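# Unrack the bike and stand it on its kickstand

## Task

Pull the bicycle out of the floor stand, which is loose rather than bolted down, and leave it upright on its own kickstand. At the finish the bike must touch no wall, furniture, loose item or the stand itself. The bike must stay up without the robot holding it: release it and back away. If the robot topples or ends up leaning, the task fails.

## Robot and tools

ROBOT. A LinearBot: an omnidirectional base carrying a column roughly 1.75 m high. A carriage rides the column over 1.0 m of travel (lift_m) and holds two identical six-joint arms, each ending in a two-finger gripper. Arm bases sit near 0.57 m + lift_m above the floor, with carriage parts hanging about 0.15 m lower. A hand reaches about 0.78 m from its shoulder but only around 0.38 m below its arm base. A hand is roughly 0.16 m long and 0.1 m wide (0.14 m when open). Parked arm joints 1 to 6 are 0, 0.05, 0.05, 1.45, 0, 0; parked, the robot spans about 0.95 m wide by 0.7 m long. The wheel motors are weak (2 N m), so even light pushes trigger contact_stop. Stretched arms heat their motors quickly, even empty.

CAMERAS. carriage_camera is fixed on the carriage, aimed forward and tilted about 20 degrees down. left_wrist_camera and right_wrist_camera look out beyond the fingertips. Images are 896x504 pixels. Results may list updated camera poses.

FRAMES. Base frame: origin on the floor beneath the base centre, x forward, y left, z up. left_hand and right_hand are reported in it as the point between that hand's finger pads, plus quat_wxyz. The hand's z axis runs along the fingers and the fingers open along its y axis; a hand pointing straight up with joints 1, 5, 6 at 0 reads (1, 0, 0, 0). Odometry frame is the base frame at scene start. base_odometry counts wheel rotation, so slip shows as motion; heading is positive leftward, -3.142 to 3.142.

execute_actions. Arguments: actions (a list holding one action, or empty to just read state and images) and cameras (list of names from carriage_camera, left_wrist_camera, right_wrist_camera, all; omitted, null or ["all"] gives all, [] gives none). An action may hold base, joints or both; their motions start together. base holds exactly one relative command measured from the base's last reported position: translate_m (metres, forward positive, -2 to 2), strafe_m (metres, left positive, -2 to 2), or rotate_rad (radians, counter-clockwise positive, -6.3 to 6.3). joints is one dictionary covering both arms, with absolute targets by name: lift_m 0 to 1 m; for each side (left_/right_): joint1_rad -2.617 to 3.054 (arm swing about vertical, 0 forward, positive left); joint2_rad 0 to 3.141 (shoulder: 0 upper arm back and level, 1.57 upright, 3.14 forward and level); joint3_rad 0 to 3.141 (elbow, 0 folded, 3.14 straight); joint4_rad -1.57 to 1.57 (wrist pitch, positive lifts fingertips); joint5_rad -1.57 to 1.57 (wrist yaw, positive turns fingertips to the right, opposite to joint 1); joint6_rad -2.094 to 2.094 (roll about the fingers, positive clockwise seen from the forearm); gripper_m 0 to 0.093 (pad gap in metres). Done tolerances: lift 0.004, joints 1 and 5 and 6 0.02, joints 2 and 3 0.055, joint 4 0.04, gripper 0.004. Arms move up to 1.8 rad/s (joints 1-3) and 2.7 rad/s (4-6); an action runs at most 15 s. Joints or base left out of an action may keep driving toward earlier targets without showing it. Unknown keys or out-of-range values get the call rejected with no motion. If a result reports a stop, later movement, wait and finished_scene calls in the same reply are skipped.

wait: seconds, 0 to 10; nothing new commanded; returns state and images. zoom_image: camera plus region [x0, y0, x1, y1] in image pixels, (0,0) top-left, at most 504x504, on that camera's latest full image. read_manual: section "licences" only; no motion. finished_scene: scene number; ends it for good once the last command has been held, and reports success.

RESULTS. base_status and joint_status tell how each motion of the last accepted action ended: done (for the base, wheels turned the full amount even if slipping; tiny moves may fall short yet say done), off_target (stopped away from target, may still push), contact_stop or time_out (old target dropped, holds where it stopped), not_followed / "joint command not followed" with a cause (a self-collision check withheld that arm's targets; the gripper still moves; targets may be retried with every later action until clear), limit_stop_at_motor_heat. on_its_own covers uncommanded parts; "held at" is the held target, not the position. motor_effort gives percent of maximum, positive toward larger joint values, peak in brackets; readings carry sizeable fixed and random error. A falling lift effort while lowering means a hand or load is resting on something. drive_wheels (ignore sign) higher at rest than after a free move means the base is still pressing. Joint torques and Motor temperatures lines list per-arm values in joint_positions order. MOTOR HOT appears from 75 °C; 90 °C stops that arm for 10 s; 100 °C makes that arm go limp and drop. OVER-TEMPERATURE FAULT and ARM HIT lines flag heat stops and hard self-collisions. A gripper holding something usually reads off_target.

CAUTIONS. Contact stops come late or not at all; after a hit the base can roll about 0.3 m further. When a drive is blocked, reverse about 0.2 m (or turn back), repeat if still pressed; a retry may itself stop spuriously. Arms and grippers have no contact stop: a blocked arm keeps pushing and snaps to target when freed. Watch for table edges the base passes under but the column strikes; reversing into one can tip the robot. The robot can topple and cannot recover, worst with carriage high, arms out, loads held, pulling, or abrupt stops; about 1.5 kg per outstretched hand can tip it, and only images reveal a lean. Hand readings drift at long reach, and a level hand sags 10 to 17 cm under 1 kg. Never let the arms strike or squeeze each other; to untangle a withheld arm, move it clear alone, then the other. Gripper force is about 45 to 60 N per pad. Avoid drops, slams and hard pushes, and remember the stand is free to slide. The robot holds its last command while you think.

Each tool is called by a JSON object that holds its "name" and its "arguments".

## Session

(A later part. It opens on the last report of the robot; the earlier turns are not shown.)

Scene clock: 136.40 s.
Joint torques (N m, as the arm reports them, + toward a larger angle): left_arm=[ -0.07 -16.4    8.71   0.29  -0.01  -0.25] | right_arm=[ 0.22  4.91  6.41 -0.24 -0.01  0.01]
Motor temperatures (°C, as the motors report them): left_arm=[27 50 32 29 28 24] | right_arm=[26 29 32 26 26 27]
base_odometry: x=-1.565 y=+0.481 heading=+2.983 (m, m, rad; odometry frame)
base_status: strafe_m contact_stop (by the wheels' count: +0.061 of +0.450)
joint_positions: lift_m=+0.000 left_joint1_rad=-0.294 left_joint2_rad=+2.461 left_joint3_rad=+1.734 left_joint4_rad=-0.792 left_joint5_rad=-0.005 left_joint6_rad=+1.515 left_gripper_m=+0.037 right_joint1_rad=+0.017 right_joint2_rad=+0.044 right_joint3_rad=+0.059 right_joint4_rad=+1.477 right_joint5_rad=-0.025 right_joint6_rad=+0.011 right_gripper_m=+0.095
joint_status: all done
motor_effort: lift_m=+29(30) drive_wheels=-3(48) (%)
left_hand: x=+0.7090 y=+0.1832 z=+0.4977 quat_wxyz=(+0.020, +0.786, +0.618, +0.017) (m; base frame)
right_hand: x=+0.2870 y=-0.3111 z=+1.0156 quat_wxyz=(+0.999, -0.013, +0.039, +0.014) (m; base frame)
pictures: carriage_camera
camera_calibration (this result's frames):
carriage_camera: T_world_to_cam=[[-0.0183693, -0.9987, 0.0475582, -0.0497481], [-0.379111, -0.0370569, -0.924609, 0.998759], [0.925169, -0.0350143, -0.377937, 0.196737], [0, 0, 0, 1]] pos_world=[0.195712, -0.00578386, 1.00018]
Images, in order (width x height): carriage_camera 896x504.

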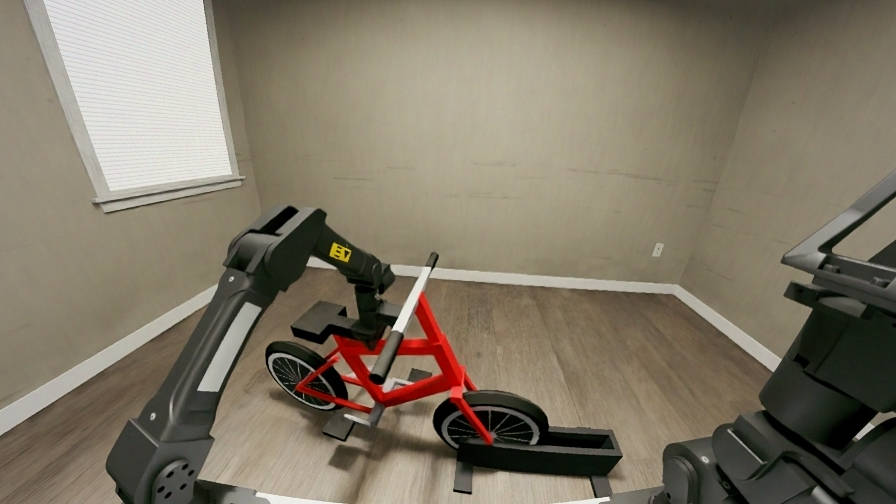

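{"name": "execute_actions", "arguments": {"actions": [{"joints":{"left_joint1_rad":0.1,"left_joint6_rad":1.9}}], "cameras": []}}

{"name": "execute_actions", "arguments": {"actions": [{"base":{"strafe_m":0.2},"joints":{"left_joint1_rad":-0.3,"left_joint6_rad":1.5}}], "cameras": ["carriage_camera"]}}

Scene clock: 154.73 s.
Joint torques (N m, as the arm reports them, + toward a larger angle): left_arm=[  0.97 -16.69   8.63   0.31  -0.09   0.27] | right_arm=[ 0.21  4.89  6.39 -0.23  0.01  0.01]
Motor temperatures (°C, as the motors report them): left_arm=[27 53 33 29 28 24] | right_arm=[26 29 32 26 26 27]
base_odometry: x=-1.565 y=+0.481 heading=+2.983 (m, m, rad; odometry frame)
base_status: not commanded
joint_positions: lift_m=+0.000 left_joint1_rad=+0.090 left_joint2_rad=+2.466 left_joint3_rad=+1.734 left_joint4_rad=-0.803 left_joint5_rad=+0.009 left_joint6_rad=+1.861 left_gripper_m=+0.038 right_joint1_rad=+0.017 right_joint2_rad=+0.044 right_joint3_rad=+0.059 right_joint4_rad=+1.477 right_joint5_rad=-0.025 right_joint6_rad=+0.011 right_gripper_m=+0.095
joint_status: left_joint6_rad off_target (ended at +1.861, target +1.900); the others done
motor_effort: lift_m=+30(29) drive_wheels=-6(11) (%)
left_hand: x=+0.7230 y=+0.3552 z=+0.4956 quat_wxyz=(+0.014, +0.774, +0.633, +0.013) (m; base frame)
right_hand: x=+0.2870 y=-0.3111 z=+1.0156 quat_wxyz=(+0.999, -0.013, +0.039, +0.014) (m; base frame)
pictures: none
No camera images: the call's "cameras" was empty. Leave "cameras" out to get every camera's image.

Scene clock: 157.33 s.
Joint torques (N m, as the arm reports them, + toward a larger angle): left_arm=[  0.94 -17.18   8.55   0.17   0.18  -0.1 ] | right_arm=[ 0.21  4.84  6.4  -0.23  0.    0.01]
Motor temperatures (°C, as the motors report them): left_arm=[27 53 33 29 28 24] | right_arm=[26 29 32 26 26 27]
base_odometry: x=-1.597 y=+0.284 heading=+2.983 (m, m, rad; odometry frame)
base_status: done
joint_positions: lift_m=+0.000 left_joint1_rad=-0.308 left_joint2_rad=+2.470 left_joint3_rad=+1.736 left_joint4_rad=-0.779 left_joint5_rad=-0.021 left_joint6_rad=+1.501 left_gripper_m=+0.038 right_joint1_rad=+0.017 right_joint2_rad=+0.044 right_joint3_rad=+0.059 right_joint4_rad=+1.477 right_joint5_rad=-0.025 right_joint6_rad=+0.011 right_gripper_m=+0.095
joint_status: all done
motor_effort: lift_m=+31(30) drive_wheels=-10(55) (%)
left_hand: x=+0.7099 y=+0.1787 z=+0.4945 quat_wxyz=(+0.018, +0.785, +0.618, +0.025) (m; base frame)
right_hand: x=+0.2870 y=-0.3111 z=+1.0156 quat_wxyz=(+0.999, -0.013, +0.039, +0.014) (m; base frame)
pictures: carriage_camera
camera_calibration (this result's frames):
carriage_camera: T_world_to_cam=[[-0.0183693, -0.9987, 0.0475582, -0.0497481], [-0.379111, -0.0370569, -0.924609, 0.998759], [0.925169, -0.0350143, -0.377937, 0.196737], [0, 0, 0, 1]] pos_world=[0.195712, -0.00578386, 1.00018]
Images, in order (width x height): carriage_camera 896x504.

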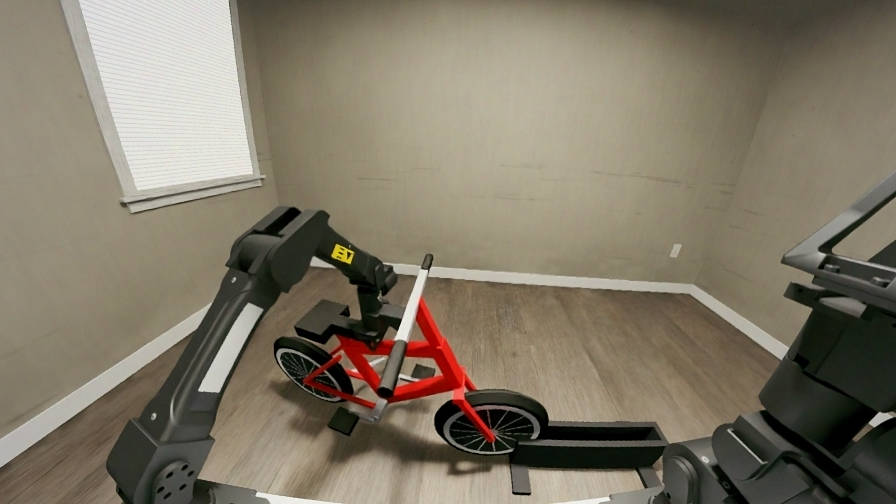

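Nearly out; repeat once.

{"name": "execute_actions", "arguments": {"actions": [{"joints":{"left_joint1_rad":0.1,"left_joint6_rad":1.9}}], "cameras": []}}

{"name": "execute_actions", "arguments": {"actions": [{"base":{"translate_m":0.05}}], "cameras": ["carriage_camera","left_wrist_camera"]}}

Scene clock: 168.97 s.
Joint torques (N m, as the arm reports them, + toward a larger angle): left_arm=[  0.42 -17.31   8.49   0.    -0.22  -0.07] | right_arm=[ 0.23  4.84  6.41 -0.23  0.    0.01]
Motor temperatures (°C, as the motors report them): left_arm=[27 56 33 28 28 24] | right_arm=[26 29 33 26 26 27]
base_odometry: x=-1.597 y=+0.284 heading=+2.983 (m, m, rad; odometry frame)
base_status: not commanded
joint_positions: lift_m=+0.000 left_joint1_rad=+0.100 left_joint2_rad=+2.472 left_joint3_rad=+1.736 left_joint4_rad=-0.764 left_joint5_rad=+0.017 left_joint6_rad=+1.897 left_gripper_m=+0.038 right_joint1_rad=+0.017 right_joint2_rad=+0.044 right_joint3_rad=+0.059 right_joint4_rad=+1.477 right_joint5_rad=-0.025 right_joint6_rad=+0.011 right_gripper_m=+0.095
joint_status: all done
motor_effort: lift_m=+29(31) drive_wheels=-9(11) (%)
left_hand: x=+0.7319 y=+0.3595 z=+0.4939 quat_wxyz=(+0.026, +0.782, +0.622, +0.026) (m; base frame)
right_hand: x=+0.2870 y=-0.3111 z=+1.0156 quat_wxyz=(+0.999, -0.013, +0.039, +0.014) (m; base frame)
pictures: none
No camera images: the call's "cameras" was empty. Leave "cameras" out to get every camera's image.

Scene clock: 170.13 s.
Joint torques (N m, as the arm reports them, + toward a larger angle): left_arm=[  0.33 -16.68   8.41   0.47   0.2   -0.14] | right_arm=[ 0.21  4.82  6.42 -0.22  0.    0.01]
Motor temperatures (°C, as the motors report them): left_arm=[27 56 33 28 28 24] | right_arm=[26 29 33 26 26 27]
base_odometry: x=-1.647 y=+0.292 heading=+2.983 (m, m, rad; odometry frame)
base_status: done
joint_positions: lift_m=+0.000 left_joint1_rad=+0.100 left_joint2_rad=+2.466 left_joint3_rad=+1.736 left_joint4_rad=-0.815 left_joint5_rad=-0.024 left_joint6_rad=+1.905 left_gripper_m=+0.038 right_joint1_rad=+0.017 right_joint2_rad=+0.044 right_joint3_rad=+0.059 right_joint4_rad=+1.477 right_joint5_rad=-0.025 right_joint6_rad=+0.011 right_gripper_m=+0.095
joint_status: not commanded
motor_effort: lift_m=+30(30) drive_wheels=-11(43) (%)
left_hand: x=+0.7198 y=+0.3652 z=+0.4960 quat_wxyz=(-0.003, +0.785, +0.620, +0.017) (m; base frame)
right_hand: x=+0.2870 y=-0.3111 z=+1.0156 quat_wxyz=(+0.999, -0.013, +0.039, +0.014) (m; base frame)
pictures: carriage_camera, left_wrist_camera
camera_calibration (this result's frames):
carriage_camera: T_world_to_cam=[[-0.0183693, -0.9987, 0.0475582, -0.0497481], [-0.379111, -0.0370569, -0.924609, 0.998759], [0.925169, -0.0350143, -0.377937, 0.196737], [0, 0, 0, 1]] pos_world=[0.195712, -0.00578386, 1.00018]
left_wrist_camera: T_world_to_cam=[[-0.970829, 0.237713, -0.0313553, 0.631477], [0.168133, 0.76815, 0.6178, -0.699485], [0.170945, 0.594506, -0.78571, 0.177959], [0, 0, 0, 1]] pos_world=[0.700241, 0.281402, 0.591766]
Images, in order (width x height): carriage_camera 896x504, left_wrist_camera 896x504.

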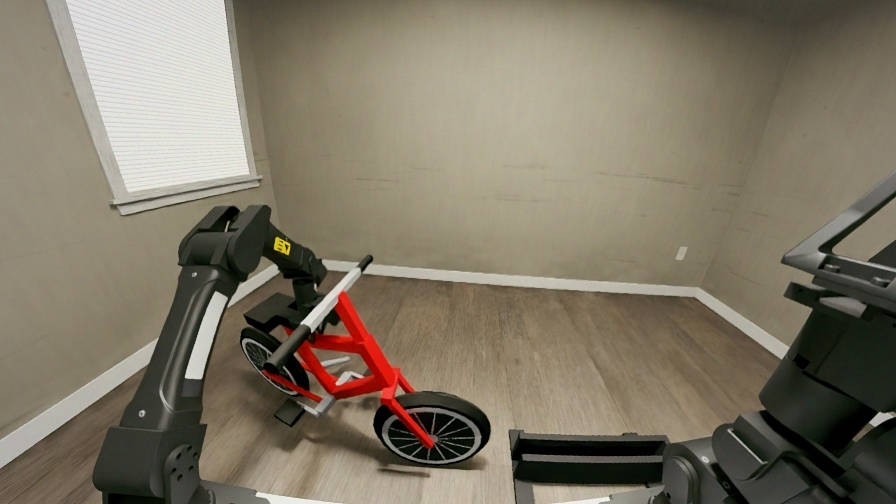

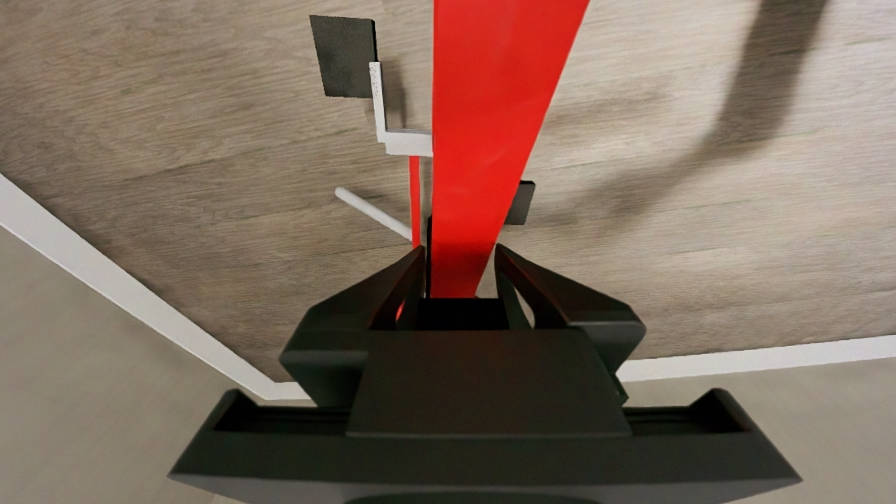

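{"name": "execute_actions", "arguments": {"actions": [{"joints":{"left_gripper_m":0.093}}], "cameras": ["carriage_camera","left_wrist_camera"]}}

{"name": "wait", "arguments": {"seconds": 2}}

Scene clock: 178.50 s.
Joint torques (N m, as the arm reports them, + toward a larger angle): left_arm=[ -0.15 -16.69   8.27   0.87   0.28  -0.08] | right_arm=[ 0.25  4.92  6.56 -0.22  0.    0.01]
Motor temperatures (°C, as the motors report them): left_arm=[27 57 33 29 28 24] | right_arm=[26 29 33 26 26 27]
base_odometry: x=-1.646 y=+0.292 heading=+2.983 (m, m, rad; odometry frame)
base_status: not commanded
joint_positions: lift_m=+0.000 left_joint1_rad=+0.108 left_joint2_rad=+2.467 left_joint3_rad=+1.736 left_joint4_rad=-0.870 left_joint5_rad=-0.031 left_joint6_rad=+1.899 left_gripper_m=+0.093 right_joint1_rad=+0.017 right_joint2_rad=+0.044 right_joint3_rad=+0.059 right_joint4_rad=+1.477 right_joint5_rad=-0.025 right_joint6_rad=+0.011 right_gripper_m=+0.095
joint_status: all done
motor_effort: lift_m=+29(31) drive_wheels=-9(9) (%)
left_hand: x=+0.7056 y=+0.3685 z=+0.4954 quat_wxyz=(-0.021, +0.780, +0.625, -0.004) (m; base frame)
right_hand: x=+0.2870 y=-0.3111 z=+1.0156 quat_wxyz=(+0.999, -0.013, +0.039, +0.014) (m; base frame)
pictures: carriage_camera, left_wrist_camera
camera_calibration (this result's frames):
carriage_camera: T_world_to_cam=[[-0.0183693, -0.9987, 0.0475582, -0.0497481], [-0.379111, -0.0370569, -0.924609, 0.998759], [0.925169, -0.0350143, -0.377937, 0.196737], [0, 0, 0, 1]] pos_world=[0.195712, -0.00578386, 1.00018]
left_wrist_camera: T_world_to_cam=[[-0.974208, 0.22438, 0.0239282, 0.596838], [0.192193, 0.769511, 0.609027, -0.712393], [0.118241, 0.597918, -0.792788, 0.217406], [0, 0, 0, 1]] pos_world=[0.692655, 0.284285, 0.591942]
Images, in order (width x height): carriage_camera 896x504, left_wrist_camera 896x504.

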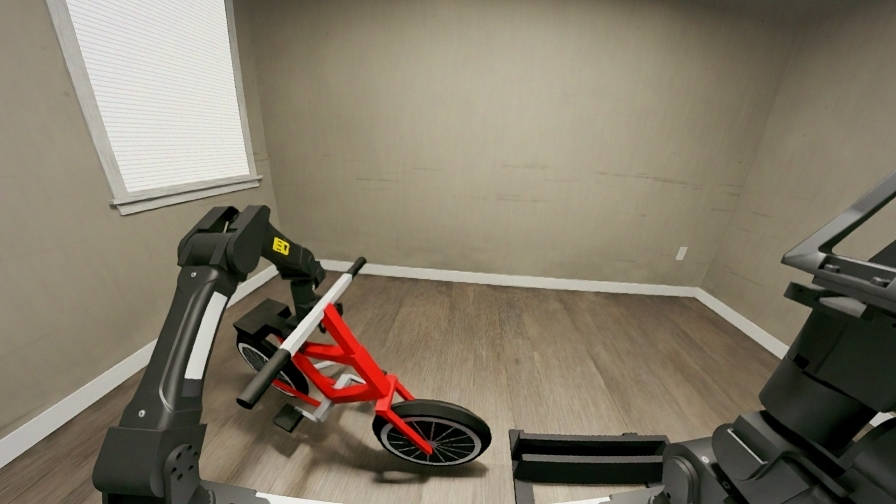

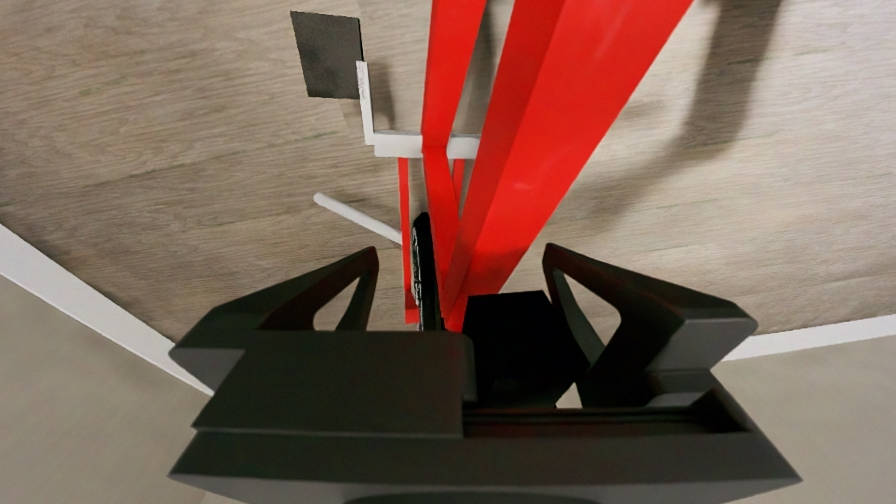

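Scene clock: 180.50 s.
Joint torques (N m, as the arm reports them, + toward a larger angle): left_arm=[ -0.14 -16.67   8.31   0.88   0.28  -0.07] | right_arm=[ 0.23  4.84  6.41 -0.22  0.    0.  ]
Motor temperatures (°C, as the motors report them): left_arm=[27 57 33 29 28 24] | right_arm=[26 30 33 26 26 27]
base_odometry: x=-1.646 y=+0.292 heading=+2.983 (m, m, rad; odometry frame)
base_status: not commanded
joint_positions: lift_m=+0.000 left_joint1_rad=+0.108 left_joint2_rad=+2.467 left_joint3_rad=+1.736 left_joint4_rad=-0.870 left_joint5_rad=-0.031 left_joint6_rad=+1.899 left_gripper_m=+0.093 right_joint1_rad=+0.017 right_joint2_rad=+0.044 right_joint3_rad=+0.059 right_joint4_rad=+1.477 right_joint5_rad=-0.025 right_joint6_rad=+0.011 right_gripper_m=+0.095
joint_status: all done
motor_effort: lift_m=+31(31) drive_wheels=-9(9) (%)
left_hand: x=+0.7056 y=+0.3685 z=+0.4954 quat_wxyz=(-0.021, +0.780, +0.625, -0.004) (m; base frame)
right_hand: x=+0.2870 y=-0.3111 z=+1.0156 quat_wxyz=(+0.999, -0.013, +0.039, +0.014) (m; base frame)
wait: 2.00 s; at rest by 0.27 s
pictures: carriage_camera, left_wrist_camera, right_wrist_camera
camera_calibration (this result's frames):
carriage_camera: T_world_to_cam=[[-0.0183693, -0.9987, 0.0475582, -0.0497481], [-0.379111, -0.0370569, -0.924609, 0.998759], [0.925169, -0.0350143, -0.377937, 0.196737], [0, 0, 0, 1]] pos_world=[0.195712, -0.00578386, 1.00018]
left_wrist_camera: T_world_to_cam=[[-0.974208, 0.22438, 0.0239282, 0.596838], [0.192193, 0.769511, 0.609027, -0.712393], [0.118241, 0.597918, -0.792788, 0.217406], [0, 0, 0, 1]] pos_world=[0.692655, 0.284285, 0.591942]
right_wrist_camera: T_world_to_cam=[[0.0443589, -0.998529, -0.0311823, -0.29863], [0.739919, 0.0538102, -0.670541, 0.48778], [0.671232, 0.00667212, 0.741217, -0.819004], [0, 0, 0, 1]] pos_world=[0.202071, -0.318974, 0.924824]
Images, in order (width x height): carriage_camera 896x504, left_wrist_camera 896x504, right_wrist_camera 896x504.

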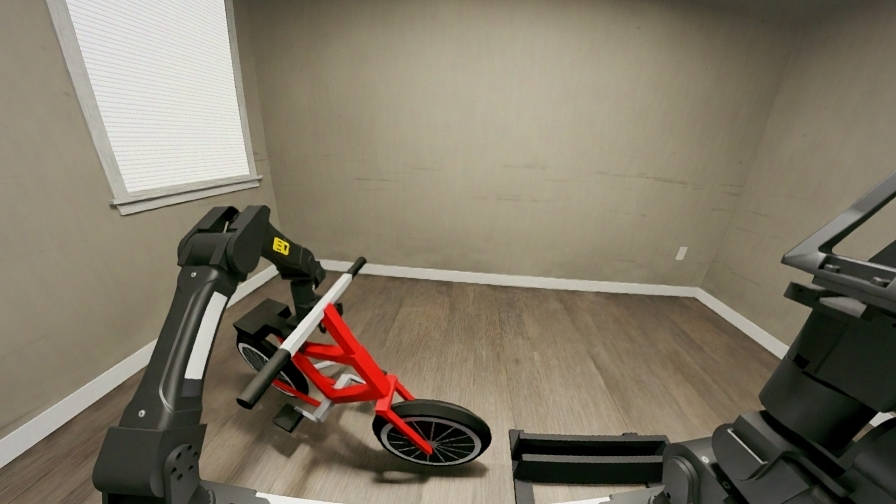

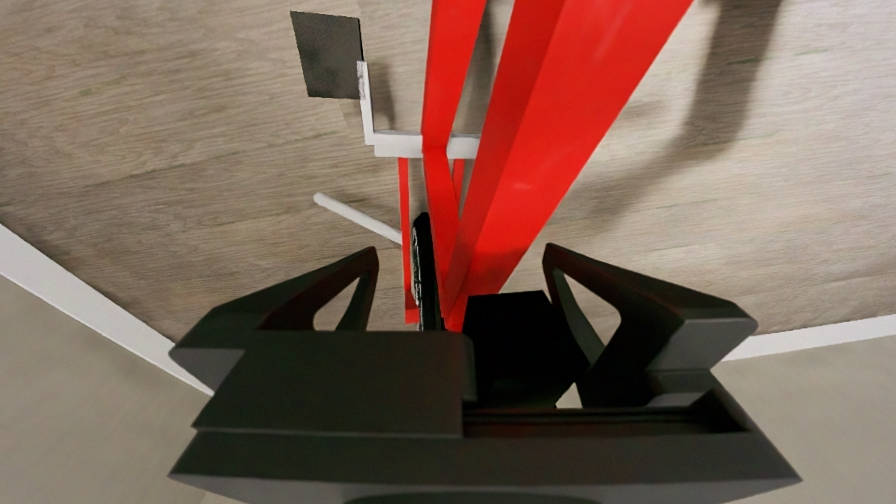

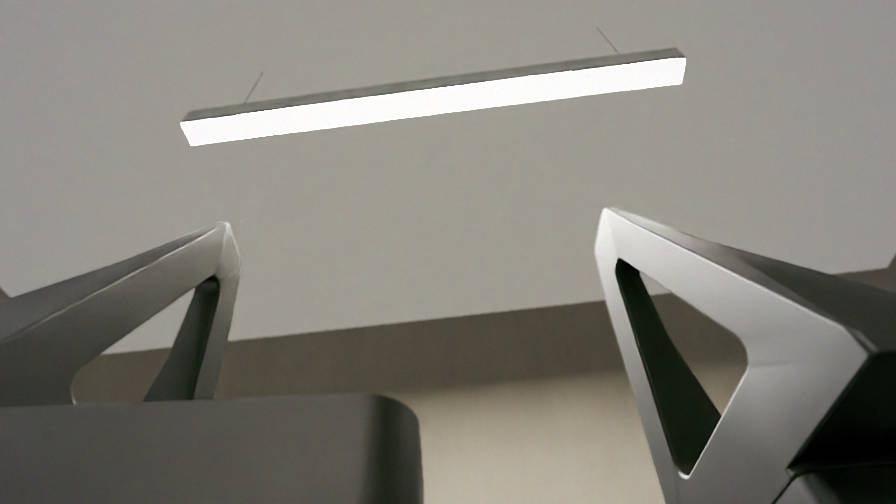

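{"name": "execute_actions", "arguments": {"actions": [{"base":{"translate_m":0.1},"joints":{"left_joint1_rad":0.1}}], "cameras": ["carriage_camera","left_wrist_camera"]}}

Scene clock: 187.17 s.
Joint torques (N m, as the arm reports them, + toward a larger angle): left_arm=[  1.51 -16.02   6.14  -0.53  -0.14  -0.19] | right_arm=[ 0.22  4.8   6.4  -0.21  0.    0.01]
Motor temperatures (°C, as the motors report them): left_arm=[27 58 33 29 28 24] | right_arm=[26 30 33 26 26 27]
base_odometry: x=-1.746 y=+0.307 heading=+2.985 (m, m, rad; odometry frame)
base_status: translate_m contact_stop (by the wheels' count: +0.100 of +0.100)
joint_positions: lift_m=+0.000 left_joint1_rad=+0.084 left_joint2_rad=+2.452 left_joint3_rad=+1.765 left_joint4_rad=-0.686 left_joint5_rad=+0.009 left_joint6_rad=+1.907 left_gripper_m=+0.093 right_joint1_rad=+0.017 right_joint2_rad=+0.044 right_joint3_rad=+0.059 right_joint4_rad=+1.477 right_joint5_rad=-0.025 right_joint6_rad=+0.011 right_gripper_m=+0.095
joint_status: all done
motor_effort: lift_m=+30(30) drive_wheels=-7(58) (%)
left_hand: x=+0.7652 y=+0.3561 z=+0.5128 quat_wxyz=(+0.057, +0.787, +0.609, +0.080) (m; base frame)
right_hand: x=+0.2872 y=-0.3111 z=+1.0155 quat_wxyz=(+0.999, -0.013, +0.040, +0.014) (m; base frame)
pictures: carriage_camera, left_wrist_camera
camera_calibration (this result's frames):
carriage_camera: T_world_to_cam=[[-0.0183693, -0.9987, 0.0475582, -0.0497466], [-0.379111, -0.0370569, -0.924609, 0.998732], [0.925169, -0.0350143, -0.377937, 0.196725], [0, 0, 0, 1]] pos_world=[0.195712, -0.00578386, 1.00015]
left_wrist_camera: T_world_to_cam=[[-0.945118, 0.25683, -0.201965, 0.739298], [0.0768443, 0.775535, 0.626611, -0.647868], [0.317563, 0.576701, -0.752708, 0.066069], [0, 0, 0, 1]] pos_world=[0.727528, 0.274469, 0.605004]
Images, in order (width x height): carriage_camera 896x504, left_wrist_camera 896x504.

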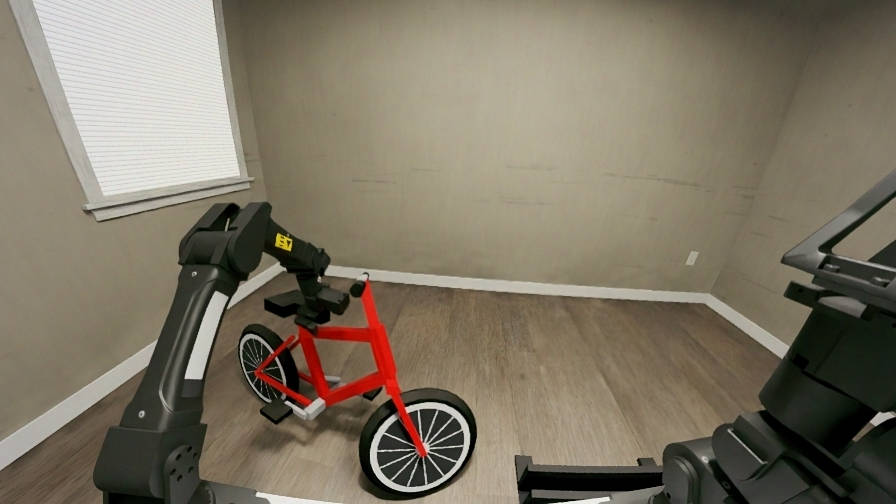

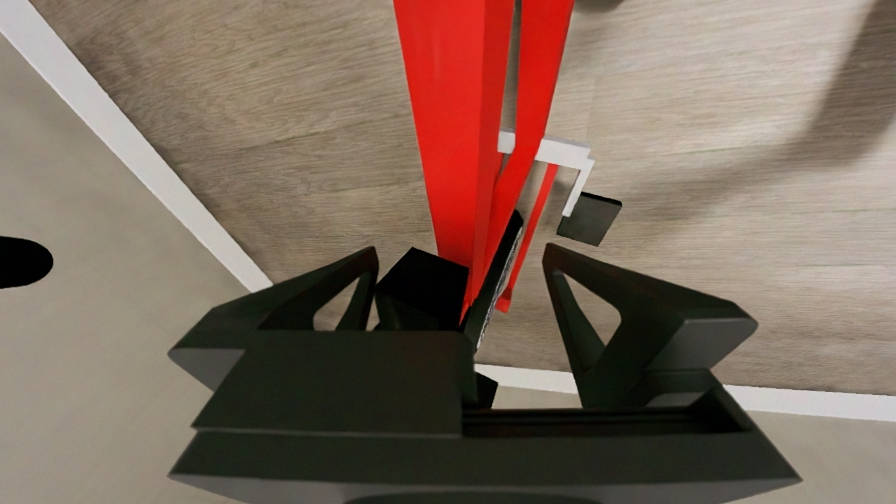

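{"name": "execute_actions", "arguments": {"actions": [{"base":{"translate_m":0.07},"joints":{"left_joint1_rad":0.1}}], "cameras": ["carriage_camera","left_wrist_camera"]}}

Scene clock: 196.27 s.
Joint torques (N m, as the arm reports them, + toward a larger angle): left_arm=[  0.93 -15.82   5.83   0.33   0.03  -0.17] | right_arm=[ 0.23  4.78  6.4  -0.23  0.    0.01]
Motor temperatures (°C, as the motors report them): left_arm=[27 58 32 29 28 24] | right_arm=[26 30 33 26 26 27]
base_odometry: x=-1.815 y=+0.318 heading=+2.985 (m, m, rad; odometry frame)
base_status: done
joint_positions: lift_m=+0.000 left_joint1_rad=+0.093 left_joint2_rad=+2.452 left_joint3_rad=+1.765 left_joint4_rad=-0.791 left_joint5_rad=-0.009 left_joint6_rad=+1.907 left_gripper_m=+0.093 right_joint1_rad=+0.017 right_joint2_rad=+0.044 right_joint3_rad=+0.059 right_joint4_rad=+1.477 right_joint5_rad=-0.025 right_joint6_rad=+0.011 right_gripper_m=+0.095
joint_status: all done
motor_effort: lift_m=+29(31) drive_wheels=-9(44) (%)
left_hand: x=+0.7391 y=+0.3614 z=+0.5091 quat_wxyz=(+0.021, +0.787, +0.616, +0.041) (m; base frame)
right_hand: x=+0.2871 y=-0.3111 z=+1.0155 quat_wxyz=(+0.999, -0.013, +0.039, +0.014) (m; base frame)
pictures: carriage_camera, left_wrist_camera
camera_calibration (this result's frames):
carriage_camera: T_world_to_cam=[[-0.0183693, -0.9987, 0.0475582, -0.0497466], [-0.379111, -0.0370569, -0.924609, 0.998732], [0.925169, -0.0350143, -0.377937, 0.196725], [0, 0, 0, 1]] pos_world=[0.195712, -0.00578386, 1.00015]
left_wrist_camera: T_world_to_cam=[[-0.964026, 0.246883, -0.0985056, 0.677446], [0.134035, 0.771522, 0.621923, -0.686042], [0.229542, 0.586347, -0.776858, 0.142395], [0, 0, 0, 1]] pos_world=[0.712343, 0.278554, 0.604018]
Images, in order (width x height): carriage_camera 896x504, left_wrist_camera 896x504.

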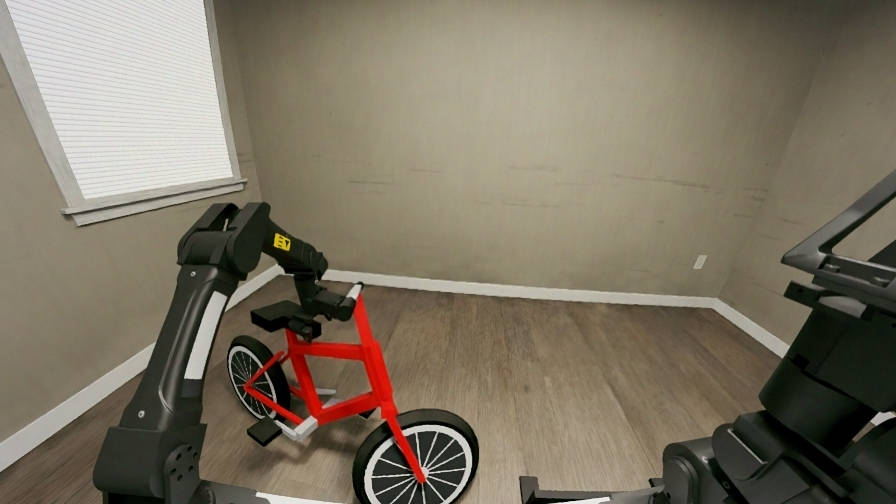

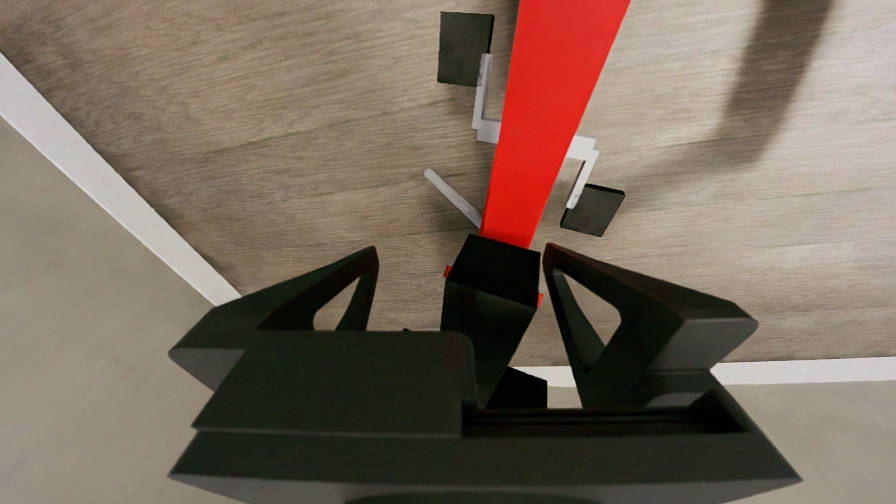

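{"name": "execute_actions", "arguments": {"actions": [{"joints":{"lift_m":0.3}}], "cameras": ["carriage_camera"]}}

{"name": "execute_actions", "arguments": {"actions": [{"base":{"translate_m":-0.5}}], "cameras": ["carriage_camera"]}}

Scene clock: 203.57 s.
Joint torques (N m, as the arm reports them, + toward a larger angle): left_arm=[  0.91 -15.82   5.83   0.37   0.05  -0.18] | right_arm=[ 0.22  4.89  6.47 -0.22 -0.01  0.01]
Motor temperatures (°C, as the motors report them): left_arm=[27 58 32 29 28 24] | right_arm=[26 30 33 26 26 27]
base_odometry: x=-1.815 y=+0.318 heading=+2.985 (m, m, rad; odometry frame)
base_status: not commanded
joint_positions: lift_m=+0.300 left_joint1_rad=+0.093 left_joint2_rad=+2.453 left_joint3_rad=+1.765 left_joint4_rad=-0.798 left_joint5_rad=-0.010 left_joint6_rad=+1.907 left_gripper_m=+0.093 right_joint1_rad=+0.017 right_joint2_rad=+0.044 right_joint3_rad=+0.059 right_joint4_rad=+1.477 right_joint5_rad=-0.025 right_joint6_rad=+0.011 right_gripper_m=+0.095
joint_status: all done
motor_effort: lift_m=+35(42) drive_wheels=-10(9) (%)
left_hand: x=+0.7375 y=+0.3613 z=+0.8084 quat_wxyz=(+0.019, +0.787, +0.616, +0.038) (m; base frame)
right_hand: x=+0.2871 y=-0.3111 z=+1.3152 quat_wxyz=(+0.999, -0.013, +0.039, +0.014) (m; base frame)
pictures: carriage_camera
camera_calibration (this result's frames):
carriage_camera: T_world_to_cam=[[-0.0183693, -0.9987, 0.0475582, -0.063996], [-0.379111, -0.0370569, -0.924609, 1.27576], [0.925169, -0.0350143, -0.377937, 0.309963], [0, 0, 0, 1]] pos_world=[0.195712, -0.00578386, 1.29977]
Images, in order (width x height): carriage_camera 896x504.

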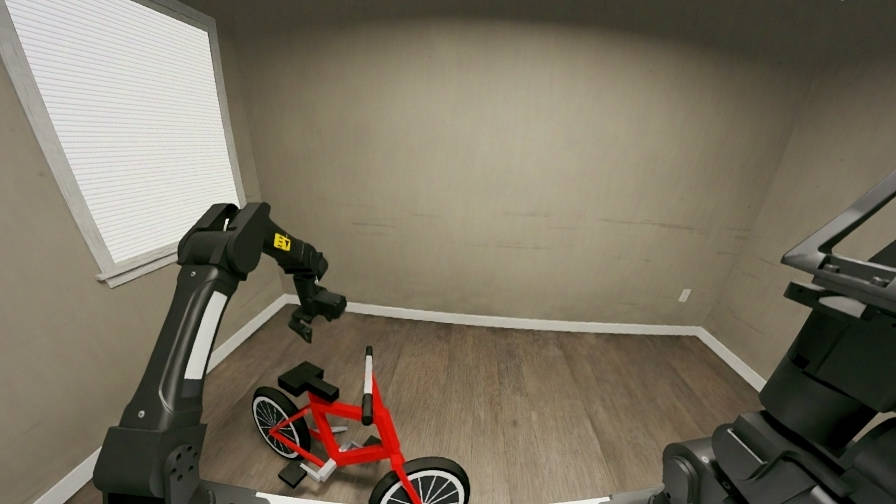

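Scene clock: 206.67 s.
Joint torques (N m, as the arm reports them, + toward a larger angle): left_arm=[  0.81 -15.83   5.86   0.38   0.07  -0.17] | right_arm=[ 0.24  4.83  6.4  -0.22 -0.01  0.01]
Motor temperatures (°C, as the motors report them): left_arm=[27 58 32 29 28 24] | right_arm=[26 30 33 26 26 27]
base_odometry: x=-1.321 y=+0.240 heading=+2.985 (m, m, rad; odometry frame)
base_status: done
joint_positions: lift_m=+0.300 left_joint1_rad=+0.095 left_joint2_rad=+2.453 left_joint3_rad=+1.765 left_joint4_rad=-0.798 left_joint5_rad=-0.012 left_joint6_rad=+1.907 left_gripper_m=+0.093 right_joint1_rad=+0.017 right_joint2_rad=+0.044 right_joint3_rad=+0.059 right_joint4_rad=+1.477 right_joint5_rad=-0.025 right_joint6_rad=+0.011 right_gripper_m=+0.095
joint_status: not commanded
motor_effort: lift_m=+36(35) drive_wheels=-5(70) (%)
left_hand: x=+0.7373 y=+0.3625 z=+0.8084 quat_wxyz=(+0.018, +0.786, +0.617, +0.039) (m; base frame)
right_hand: x=+0.2872 y=-0.3112 z=+1.3152 quat_wxyz=(+0.999, -0.012, +0.040, +0.014) (m; base frame)
pictures: carriage_camera
camera_calibration (this result's frames):
carriage_camera: T_world_to_cam=[[-0.0183693, -0.9987, 0.0475582, -0.063996], [-0.379111, -0.0370569, -0.924609, 1.27576], [0.925169, -0.0350143, -0.377937, 0.309963], [0, 0, 0, 1]] pos_world=[0.195712, -0.00578386, 1.29977]
Images, in order (width x height): carriage_camera 896x504.

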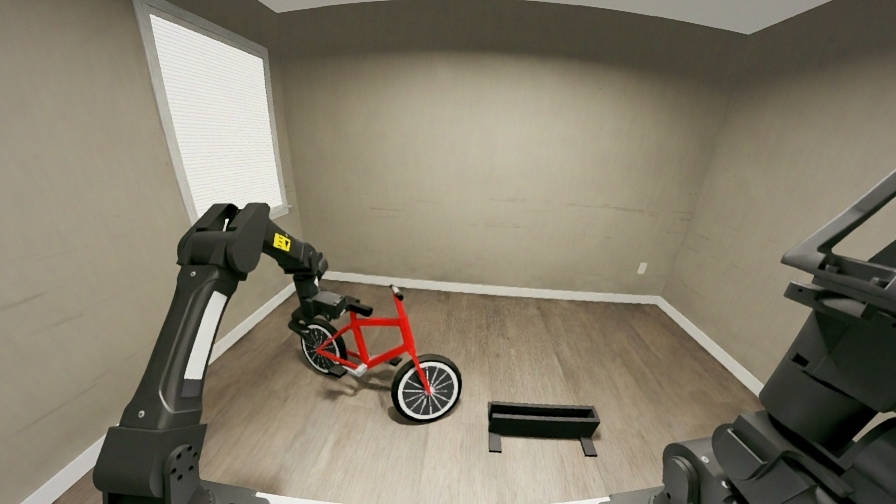

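Standing and clear.

{"name": "finished_scene", "arguments": {"scene": 1}}

The scene is finished: the task was done.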